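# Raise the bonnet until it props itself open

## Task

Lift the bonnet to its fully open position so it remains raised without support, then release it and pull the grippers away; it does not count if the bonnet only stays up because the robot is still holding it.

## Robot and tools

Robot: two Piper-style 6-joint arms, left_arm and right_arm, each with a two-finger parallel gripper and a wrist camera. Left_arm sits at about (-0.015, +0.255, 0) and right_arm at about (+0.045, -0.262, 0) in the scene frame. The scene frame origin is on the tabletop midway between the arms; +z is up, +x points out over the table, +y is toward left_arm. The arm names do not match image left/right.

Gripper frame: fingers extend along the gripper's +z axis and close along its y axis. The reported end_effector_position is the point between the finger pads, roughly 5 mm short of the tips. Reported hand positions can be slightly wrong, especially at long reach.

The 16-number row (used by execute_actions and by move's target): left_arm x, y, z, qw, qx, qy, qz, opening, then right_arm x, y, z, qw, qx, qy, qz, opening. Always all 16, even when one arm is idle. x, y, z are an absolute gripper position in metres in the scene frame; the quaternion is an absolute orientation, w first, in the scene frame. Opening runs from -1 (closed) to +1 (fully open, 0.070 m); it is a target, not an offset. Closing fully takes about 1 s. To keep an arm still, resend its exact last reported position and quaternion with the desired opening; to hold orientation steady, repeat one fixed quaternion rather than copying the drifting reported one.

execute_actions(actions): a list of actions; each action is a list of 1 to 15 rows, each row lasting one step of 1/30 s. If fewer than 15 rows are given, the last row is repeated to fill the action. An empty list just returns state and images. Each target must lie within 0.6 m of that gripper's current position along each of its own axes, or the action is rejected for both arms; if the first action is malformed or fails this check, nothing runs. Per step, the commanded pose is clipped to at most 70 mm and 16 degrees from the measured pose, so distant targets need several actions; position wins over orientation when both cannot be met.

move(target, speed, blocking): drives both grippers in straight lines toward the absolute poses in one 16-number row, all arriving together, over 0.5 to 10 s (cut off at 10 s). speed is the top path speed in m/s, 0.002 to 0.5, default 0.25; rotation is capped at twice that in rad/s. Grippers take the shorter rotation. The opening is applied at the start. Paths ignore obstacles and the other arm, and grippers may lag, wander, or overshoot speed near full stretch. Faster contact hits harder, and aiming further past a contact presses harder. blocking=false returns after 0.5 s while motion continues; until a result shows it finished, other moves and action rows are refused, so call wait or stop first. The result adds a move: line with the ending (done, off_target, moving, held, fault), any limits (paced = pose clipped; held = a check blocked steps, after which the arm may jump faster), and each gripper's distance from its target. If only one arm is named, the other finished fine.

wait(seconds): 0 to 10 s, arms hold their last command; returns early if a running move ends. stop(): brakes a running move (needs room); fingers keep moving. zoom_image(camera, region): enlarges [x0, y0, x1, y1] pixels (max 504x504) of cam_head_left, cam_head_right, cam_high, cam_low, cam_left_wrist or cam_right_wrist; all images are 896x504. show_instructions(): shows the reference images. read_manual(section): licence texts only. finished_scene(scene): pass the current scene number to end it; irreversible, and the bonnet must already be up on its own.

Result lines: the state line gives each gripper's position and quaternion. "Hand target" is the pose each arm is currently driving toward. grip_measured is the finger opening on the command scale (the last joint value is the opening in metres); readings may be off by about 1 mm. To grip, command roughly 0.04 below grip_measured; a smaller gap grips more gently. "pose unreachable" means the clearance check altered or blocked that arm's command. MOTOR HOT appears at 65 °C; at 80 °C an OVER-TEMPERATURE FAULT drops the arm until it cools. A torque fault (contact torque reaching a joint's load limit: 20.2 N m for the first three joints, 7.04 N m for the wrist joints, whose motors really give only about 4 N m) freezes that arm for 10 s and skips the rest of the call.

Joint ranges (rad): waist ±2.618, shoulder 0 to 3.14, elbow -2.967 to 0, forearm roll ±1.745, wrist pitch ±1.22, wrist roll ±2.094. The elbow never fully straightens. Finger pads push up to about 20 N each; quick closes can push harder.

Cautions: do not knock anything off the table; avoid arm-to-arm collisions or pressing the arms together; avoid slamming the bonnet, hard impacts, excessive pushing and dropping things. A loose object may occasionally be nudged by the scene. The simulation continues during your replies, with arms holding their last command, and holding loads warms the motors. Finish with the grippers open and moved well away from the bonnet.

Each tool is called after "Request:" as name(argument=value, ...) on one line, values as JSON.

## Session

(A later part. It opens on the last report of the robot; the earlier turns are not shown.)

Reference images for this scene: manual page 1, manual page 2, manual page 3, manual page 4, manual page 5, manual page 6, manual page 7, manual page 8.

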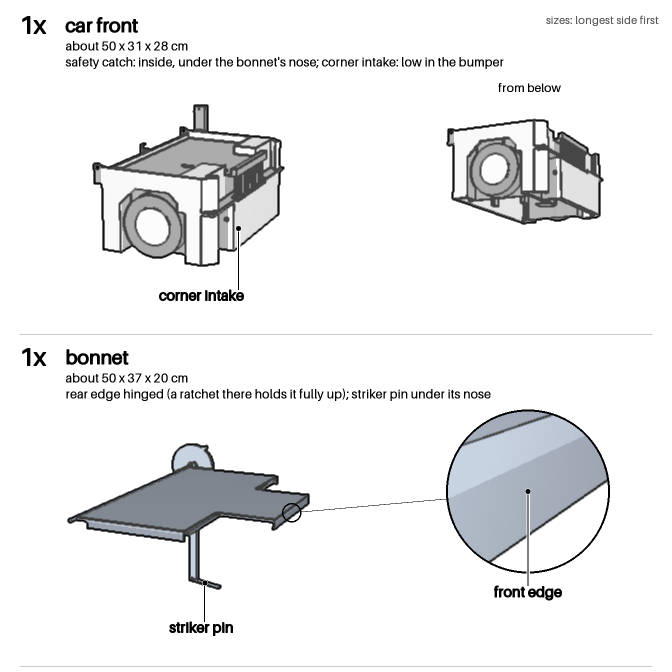

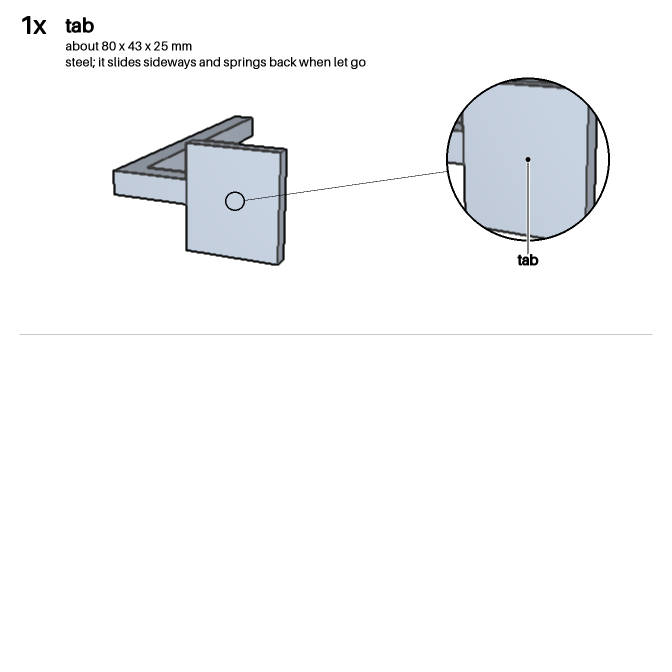

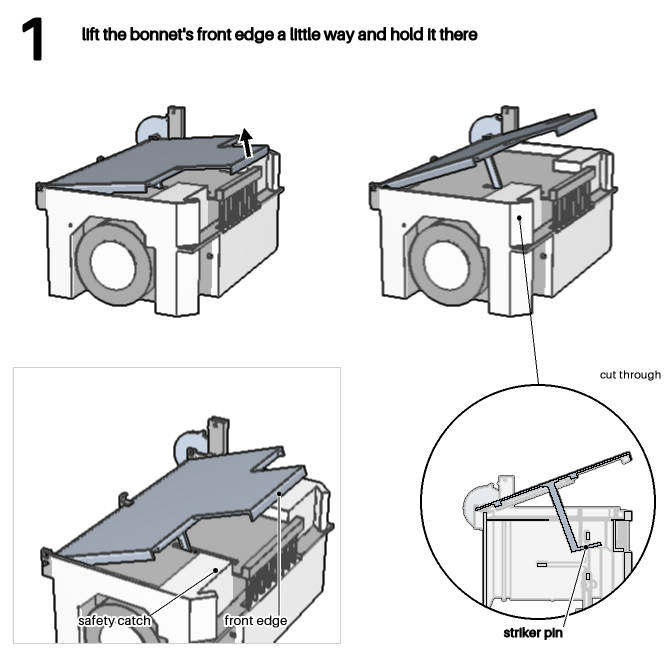

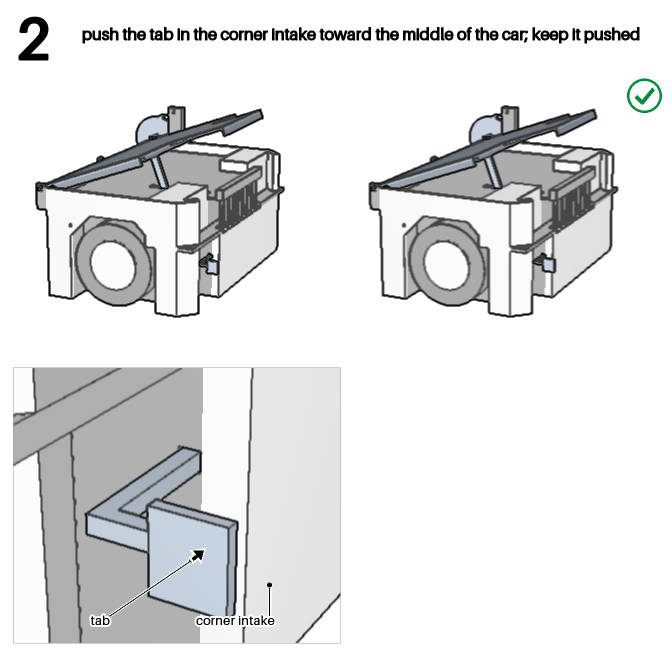

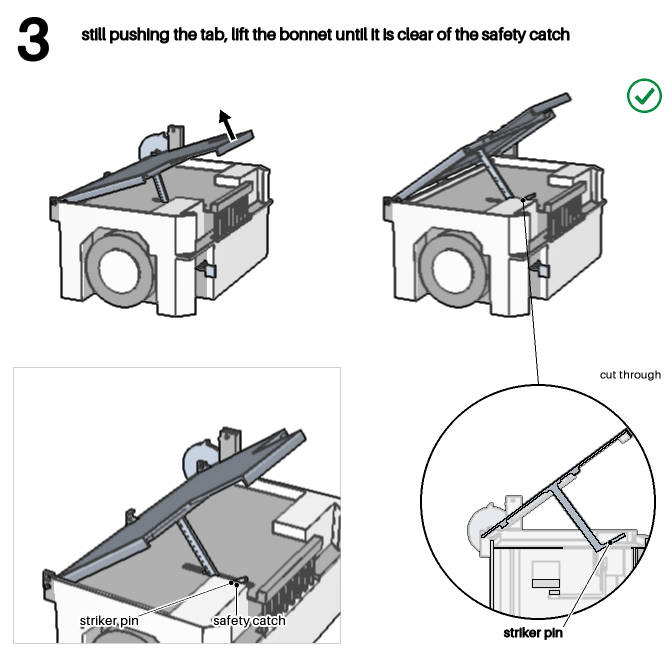

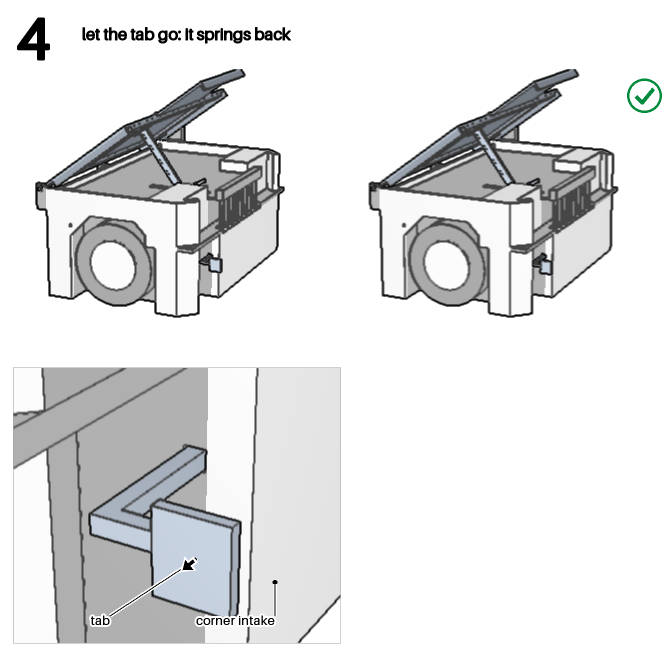

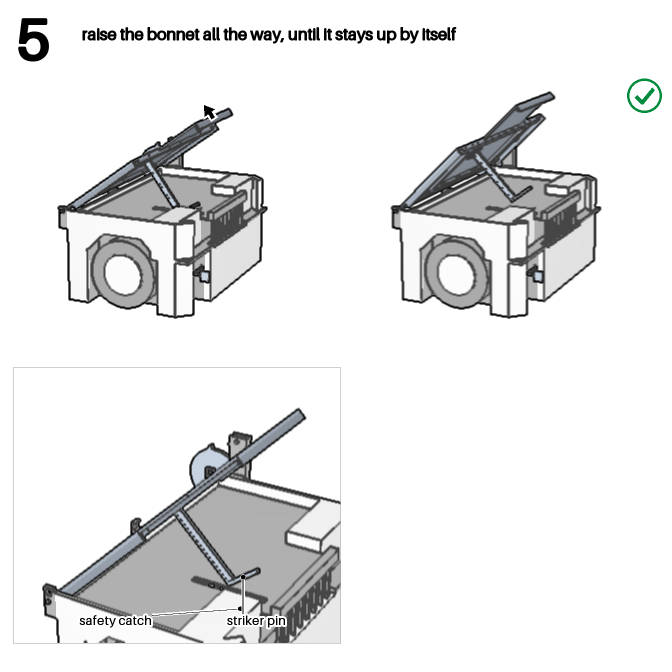

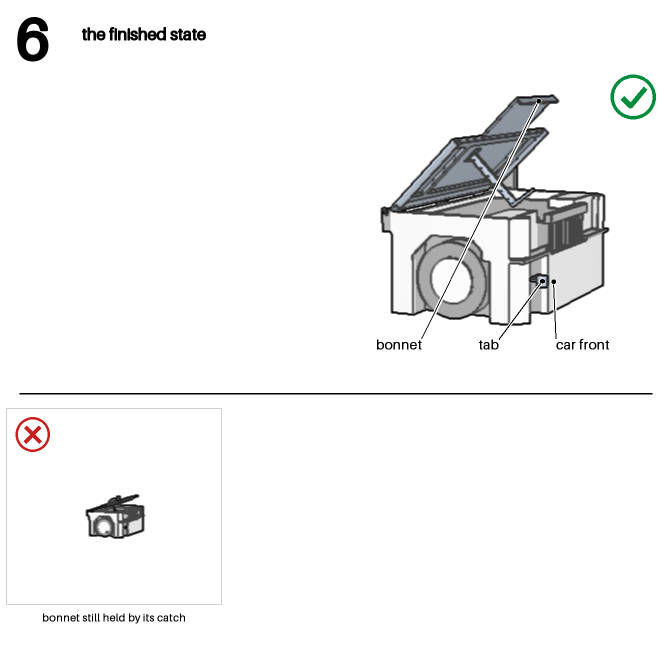

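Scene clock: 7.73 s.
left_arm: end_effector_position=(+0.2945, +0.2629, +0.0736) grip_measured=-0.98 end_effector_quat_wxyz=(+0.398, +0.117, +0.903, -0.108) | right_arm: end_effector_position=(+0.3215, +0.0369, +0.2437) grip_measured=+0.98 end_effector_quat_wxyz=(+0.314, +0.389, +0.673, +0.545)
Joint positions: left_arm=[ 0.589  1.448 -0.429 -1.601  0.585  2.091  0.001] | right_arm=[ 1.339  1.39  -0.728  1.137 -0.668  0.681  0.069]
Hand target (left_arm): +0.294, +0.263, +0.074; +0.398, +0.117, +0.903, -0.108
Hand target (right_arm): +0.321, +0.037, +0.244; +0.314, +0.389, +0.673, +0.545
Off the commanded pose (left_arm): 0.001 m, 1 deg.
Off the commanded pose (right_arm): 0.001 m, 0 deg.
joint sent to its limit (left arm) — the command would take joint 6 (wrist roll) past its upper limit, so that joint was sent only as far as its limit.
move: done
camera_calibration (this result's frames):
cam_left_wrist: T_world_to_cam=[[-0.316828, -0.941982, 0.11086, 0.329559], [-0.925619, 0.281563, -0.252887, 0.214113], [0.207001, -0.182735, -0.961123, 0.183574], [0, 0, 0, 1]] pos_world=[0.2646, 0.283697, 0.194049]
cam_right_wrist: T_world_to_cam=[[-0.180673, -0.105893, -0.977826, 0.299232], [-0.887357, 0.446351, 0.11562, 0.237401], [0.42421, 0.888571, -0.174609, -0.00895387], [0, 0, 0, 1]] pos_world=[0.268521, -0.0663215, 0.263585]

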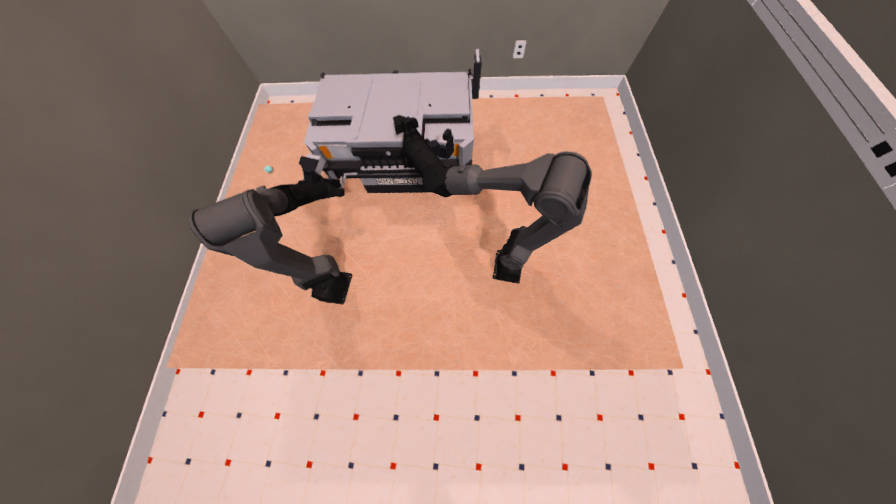

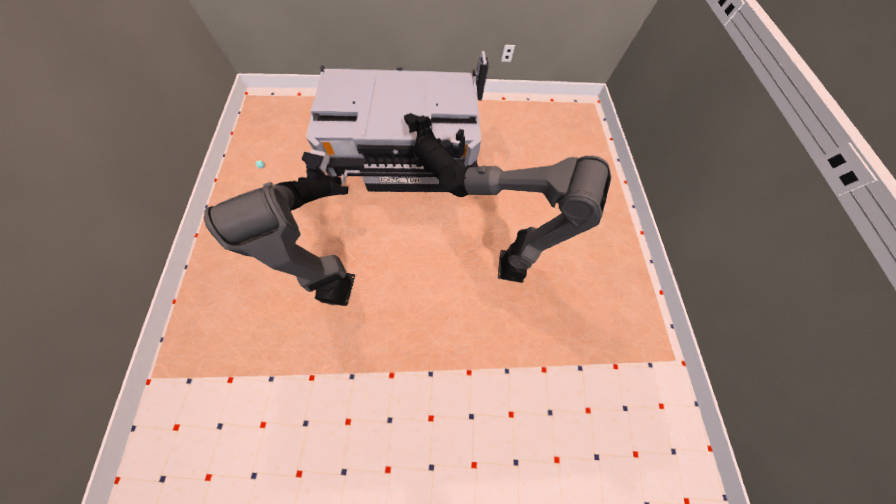

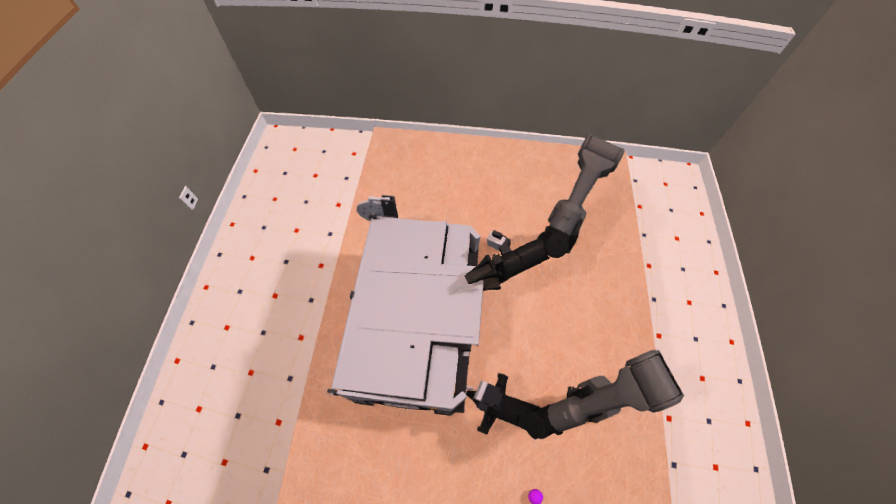

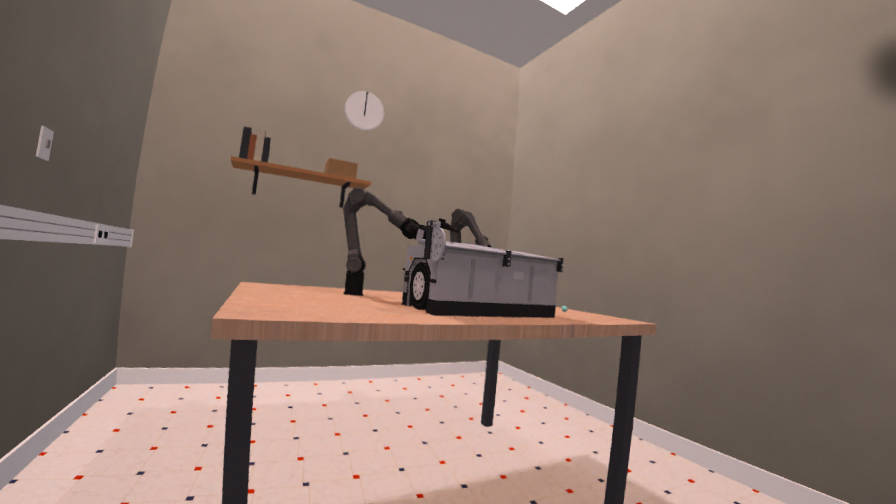

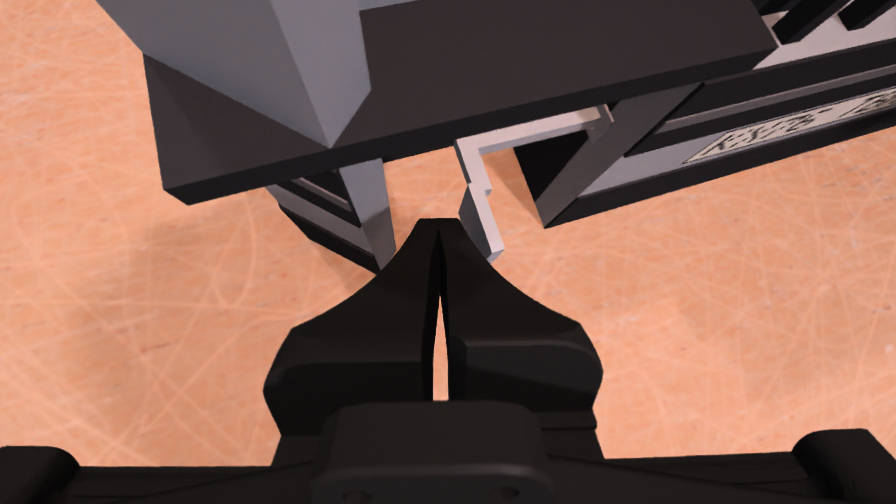

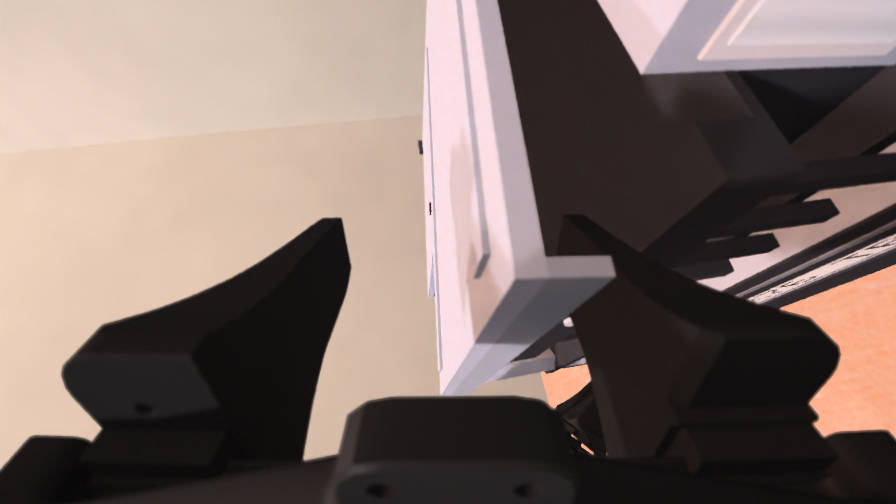

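Request:
move(target=[0.297,0.262,0.074,0.404,0.117,0.901,-0.108,-1, 0.337,0.036,0.308,0.315,0.388,0.672,0.545,1], speed=0.06)

Request:
move(target=[0.297,0.238,0.074,0.404,0.117,0.901,-0.108,-1, 0.337,0.036,0.308,0.315,0.388,0.672,0.545,1], speed=0.025)

Scene clock: 9.17 s.
left_arm: end_effector_position=(+0.2970, +0.2620, +0.0743) grip_measured=-0.98 end_effector_quat_wxyz=(+0.400, +0.117, +0.903, -0.109) | right_arm: end_effector_position=(+0.3374, +0.0369, +0.3083) grip_measured=+0.99 end_effector_quat_wxyz=(+0.315, +0.388, +0.672, +0.546)
Joint positions: left_arm=[ 0.581  1.454 -0.436 -1.61   0.582  2.091  0.001] | right_arm=[ 1.274  1.331 -0.946  1.475 -0.537  0.236  0.069]
Hand target (left_arm): +0.297, +0.262, +0.074; +0.399, +0.117, +0.903, -0.109
Hand target (right_arm): +0.337, +0.037, +0.308; +0.315, +0.388, +0.673, +0.545
Off the commanded pose (left_arm): 0.000 m, 1 deg.
Off the commanded pose (right_arm): 0.001 m, 0 deg.
joint sent to its limit (left arm) — the command would take joint 6 (wrist roll) past its upper limit, so that joint was sent only as far as its limit.
move: done
camera_calibration (this result's frames):
cam_left_wrist: T_world_to_cam=[[-0.317016, -0.941749, 0.112291, 0.329316], [-0.925074, 0.280928, -0.255573, 0.217048], [0.20914, -0.184898, -0.960246, 0.18339], [0, 0, 0, 1]] pos_world=[0.26683, 0.283067, 0.194592]
cam_right_wrist: T_world_to_cam=[[-0.17779, -0.106428, -0.978296, 0.364425], [-0.887691, 0.446419, 0.112758, 0.244994], [0.42473, 0.888472, -0.173844, -0.00481544], [0, 0, 0, 1]] pos_world=[0.284315, -0.0663068, 0.328053]

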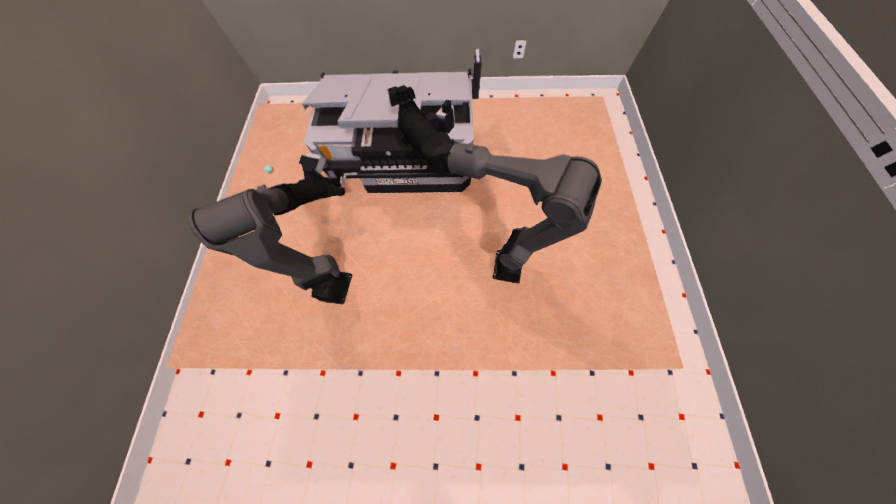

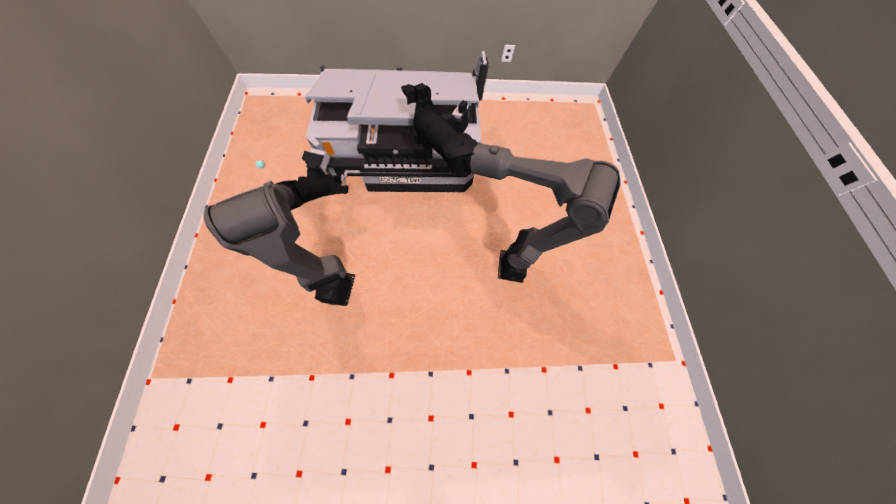

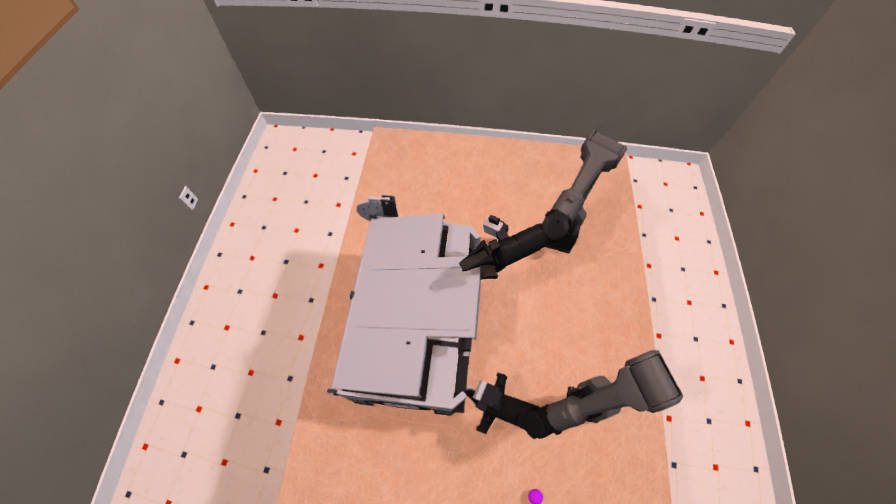

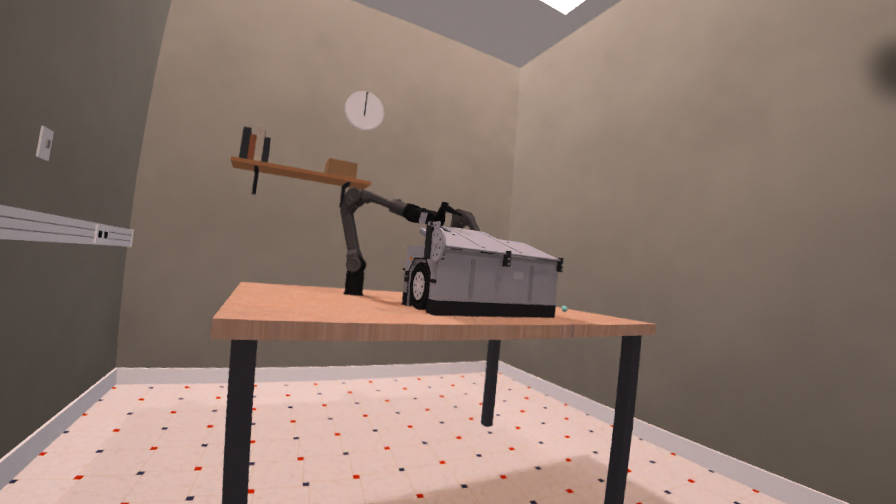

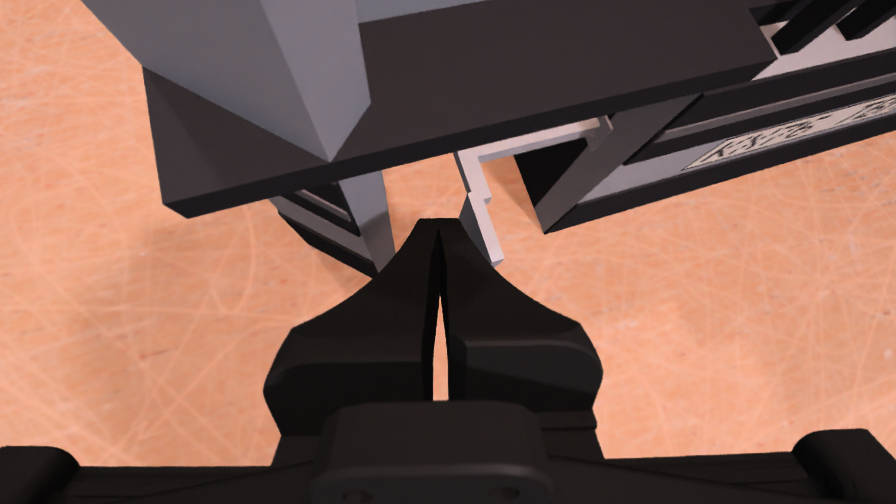

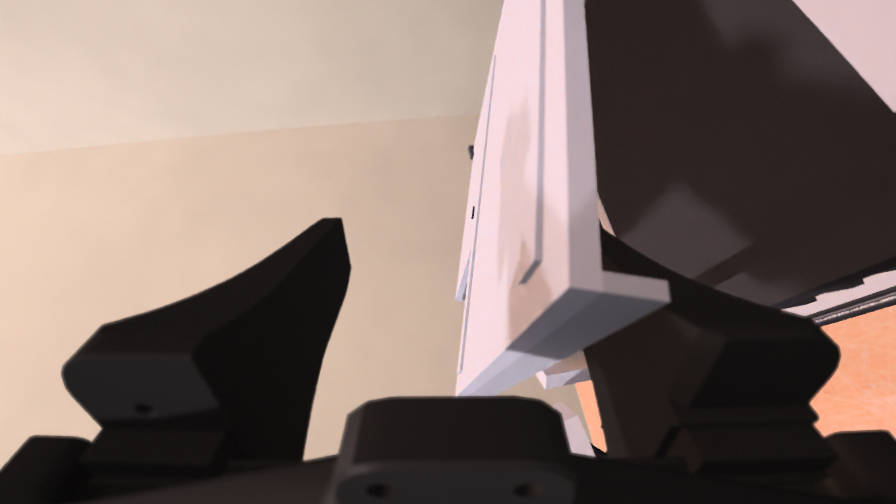

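Scene clock: 10.37 s.
left_arm: end_effector_position=(+0.2972, +0.2455, +0.0727) grip_measured=-0.98 end_effector_quat_wxyz=(+0.395, +0.110, +0.907, -0.095) | right_arm: end_effector_position=(+0.3372, +0.0358, +0.3080) grip_measured=+0.99 end_effector_quat_wxyz=(+0.316, +0.388, +0.672, +0.545)
Joint positions: left_arm=[ 0.451  1.421 -0.411 -1.716  0.471  2.091  0.001] | right_arm=[ 1.273  1.328 -0.943  1.476 -0.537  0.235  0.069]
Hand target (left_arm): +0.297, +0.238, +0.074; +0.397, +0.117, +0.904, -0.109
Hand target (right_arm): +0.337, +0.036, +0.308; +0.315, +0.388, +0.673, +0.545
Off the commanded pose (left_arm): 0.008 m, 2 deg.
Off the commanded pose (right_arm): 0.000 m, 0 deg.
joint sent to its limit (left arm) — the command would take joint 6 (wrist roll) past its upper limit, so that joint was sent only as far as its limit.
move: off_target (left_arm)
camera_calibration (this result's frames):
cam_left_wrist: T_world_to_cam=[[-0.29505, -0.950809, 0.0943803, 0.311001], [-0.933706, 0.265948, -0.239718, 0.226556], [0.202825, -0.158852, -0.966244, 0.174708], [0, 0, 0, 1]] pos_world=[0.267862, 0.263203, 0.193767]
cam_right_wrist: T_world_to_cam=[[-0.17774, -0.107573, -0.97818, 0.363974], [-0.887416, 0.447138, 0.112075, 0.245428], [0.425325, 0.887973, -0.174937, -0.00365059], [0, 0, 0, 1]] pos_world=[0.284043, -0.0673448, 0.327887]

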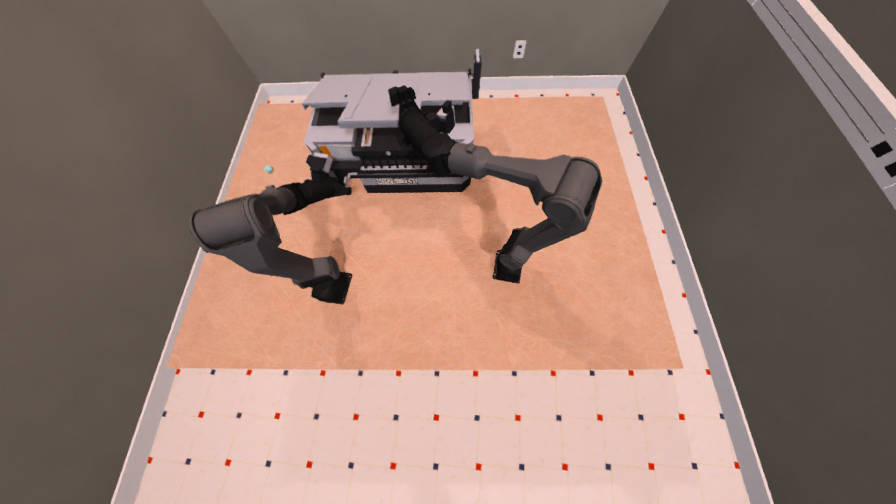

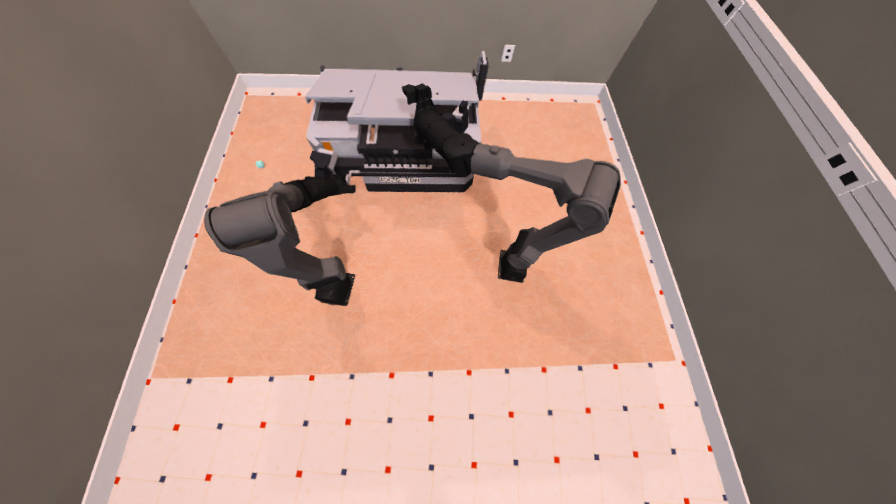

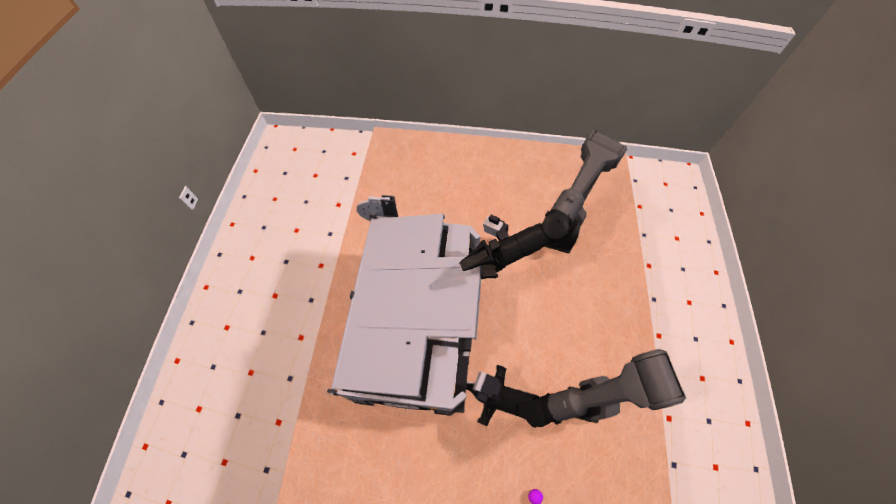

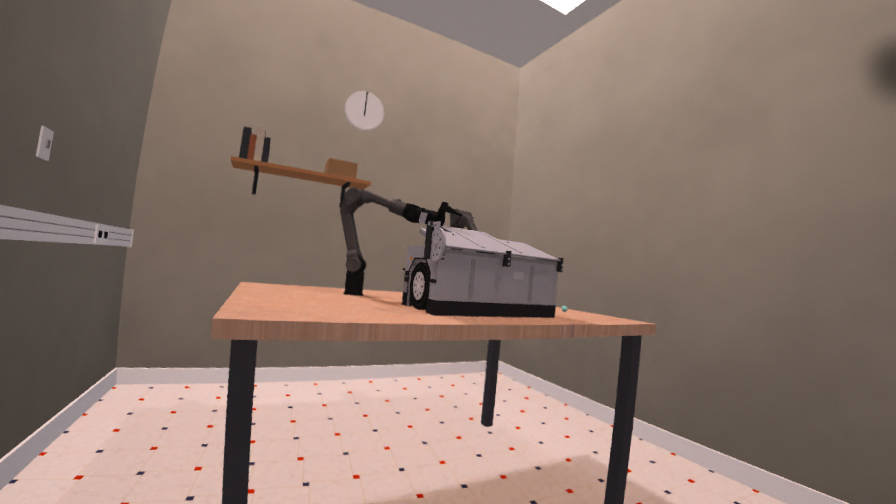

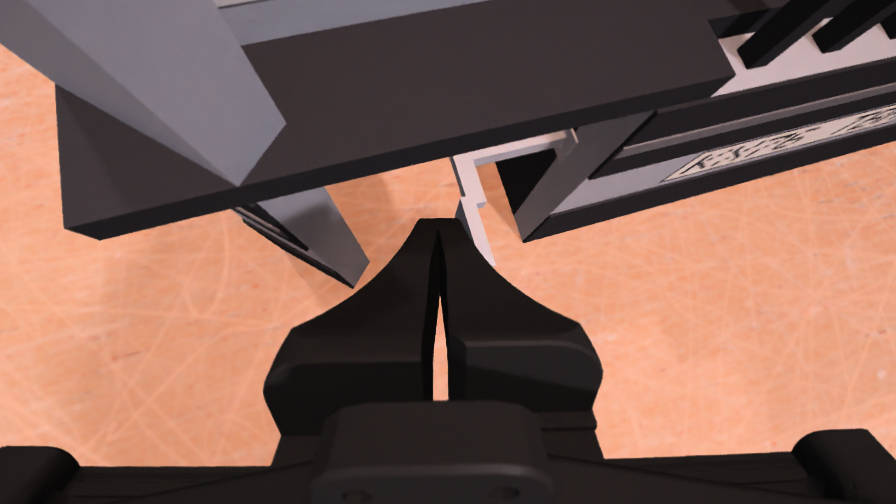

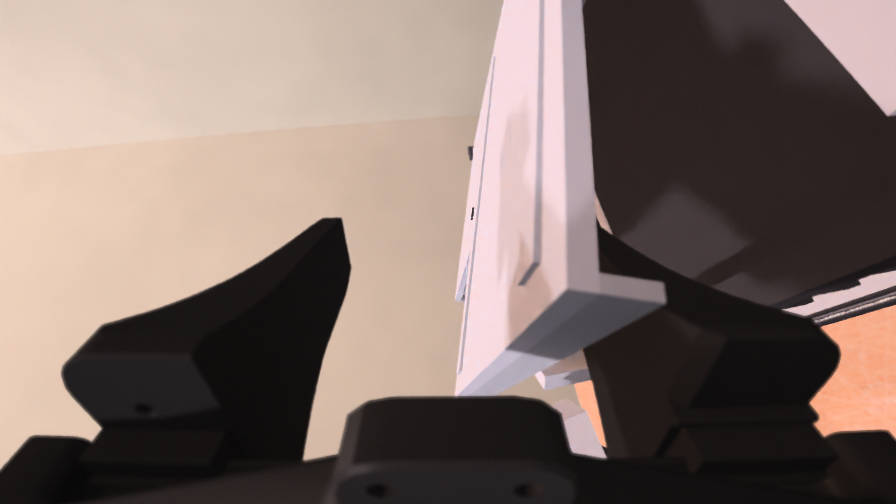

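Request:
move(target=[0.297,0.241,0.073,0.395,0.110,0.907,-0.095,-1, 0.37,0.036,0.395,0.354,0.354,0.612,0.612,1], speed=0.055)

Scene clock: 12.60 s.
left_arm: end_effector_position=(+0.2964, +0.2455, +0.0709) grip_measured=-0.98 end_effector_quat_wxyz=(+0.391, +0.107, +0.910, -0.085) | right_arm: end_effector_position=(+0.3703, +0.0374, +0.3958) grip_measured=+0.99 end_effector_quat_wxyz=(+0.353, +0.353, +0.612, +0.613)
Joint positions: left_arm=[ 0.425  1.414 -0.407 -1.738  0.433  2.091  0.001] | right_arm=[ 1.159  1.361 -1.139  1.284 -0.451  0.317  0.069]
Hand target (left_arm): +0.297, +0.241, +0.073; +0.395, +0.110, +0.907, -0.095
Hand target (right_arm): +0.370, +0.037, +0.395; +0.353, +0.354, +0.612, +0.612
Off the commanded pose (left_arm): 0.005 m, 1 deg.
Off the commanded pose (right_arm): 0.002 m, 0 deg.
joint sent to its limit (left arm) — the command would take joint 6 (wrist roll) past its upper limit, so that joint was sent only as far as its limit.
move: off_target (left_arm)
camera_calibration (this result's frames):
cam_left_wrist: T_world_to_cam=[[-0.280774, -0.956285, 0.0817563, 0.308971], [-0.939383, 0.256345, -0.227702, 0.228584], [0.19679, -0.140733, -0.970293, 0.170738], [0, 0, 0, 1]] pos_world=[0.26788, 0.260896, 0.192455]
cam_right_wrist: T_world_to_cam=[[0.00153897, -0.0022423, -0.999996, 0.394255], [-0.898069, 0.439847, -0.00236838, 0.313729], [0.439851, 0.89807, -0.00133683, -0.0782615], [0, 0, 0, 1]] pos_world=[0.315567, -0.0668244, 0.394892]

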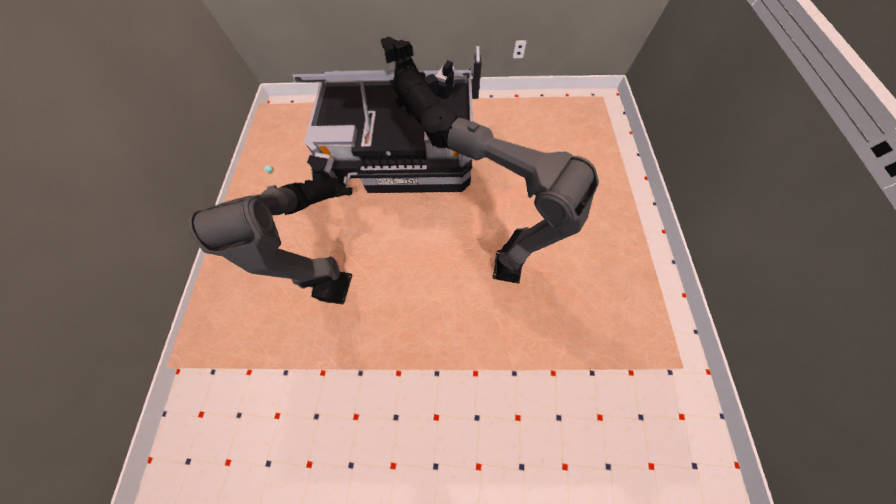

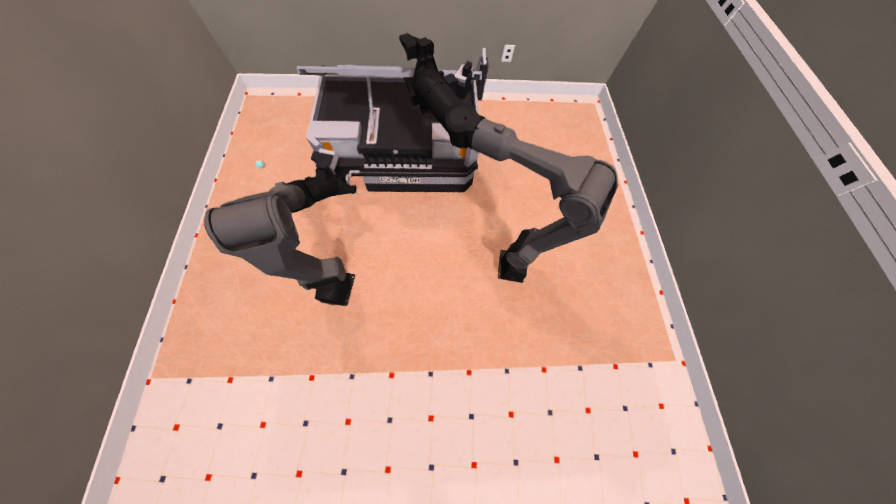

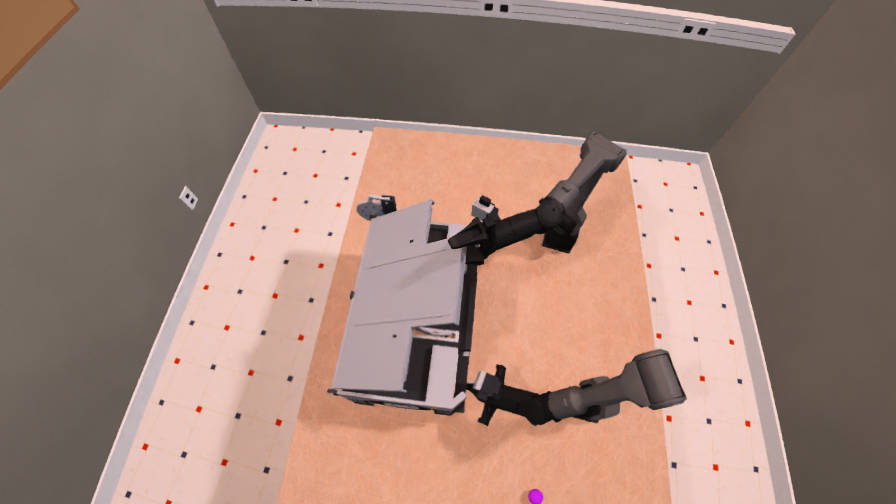

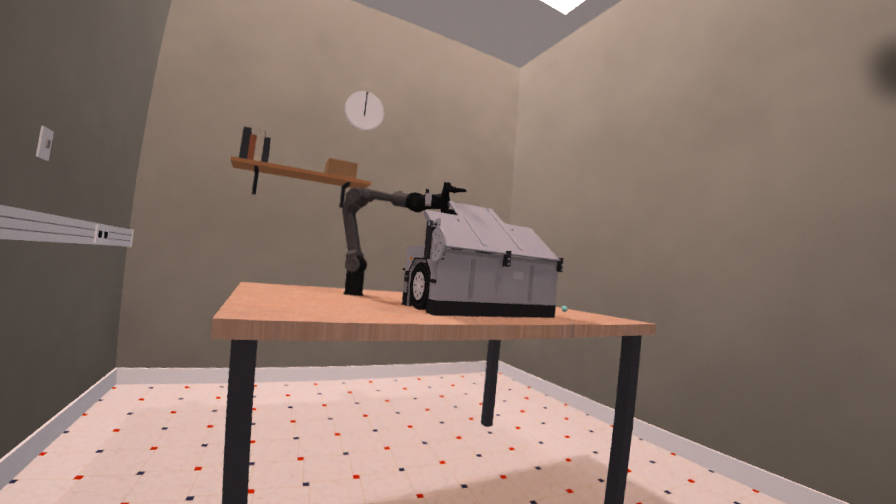

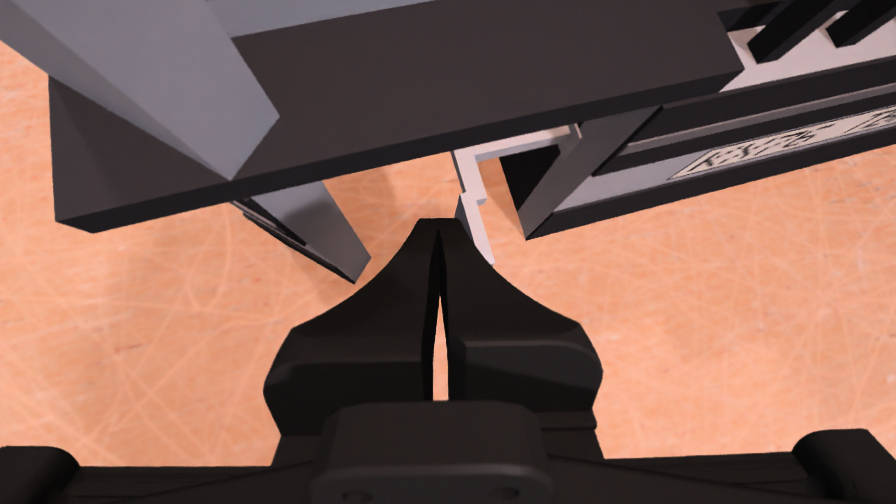

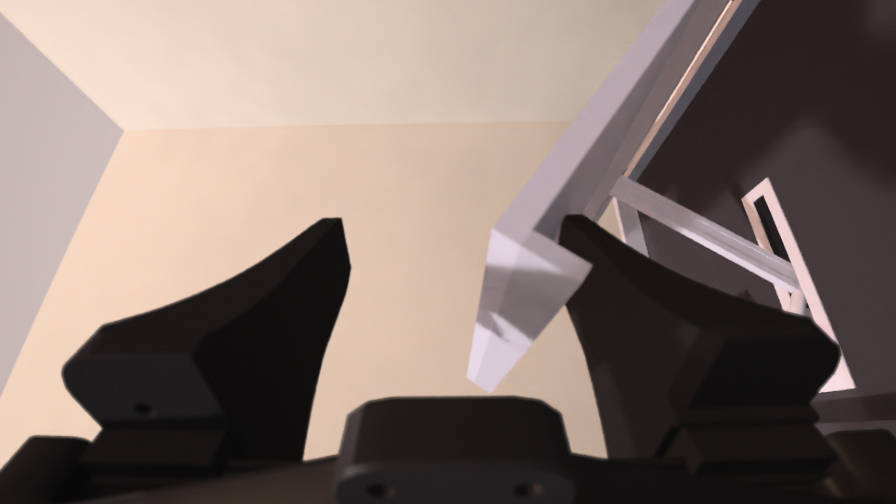

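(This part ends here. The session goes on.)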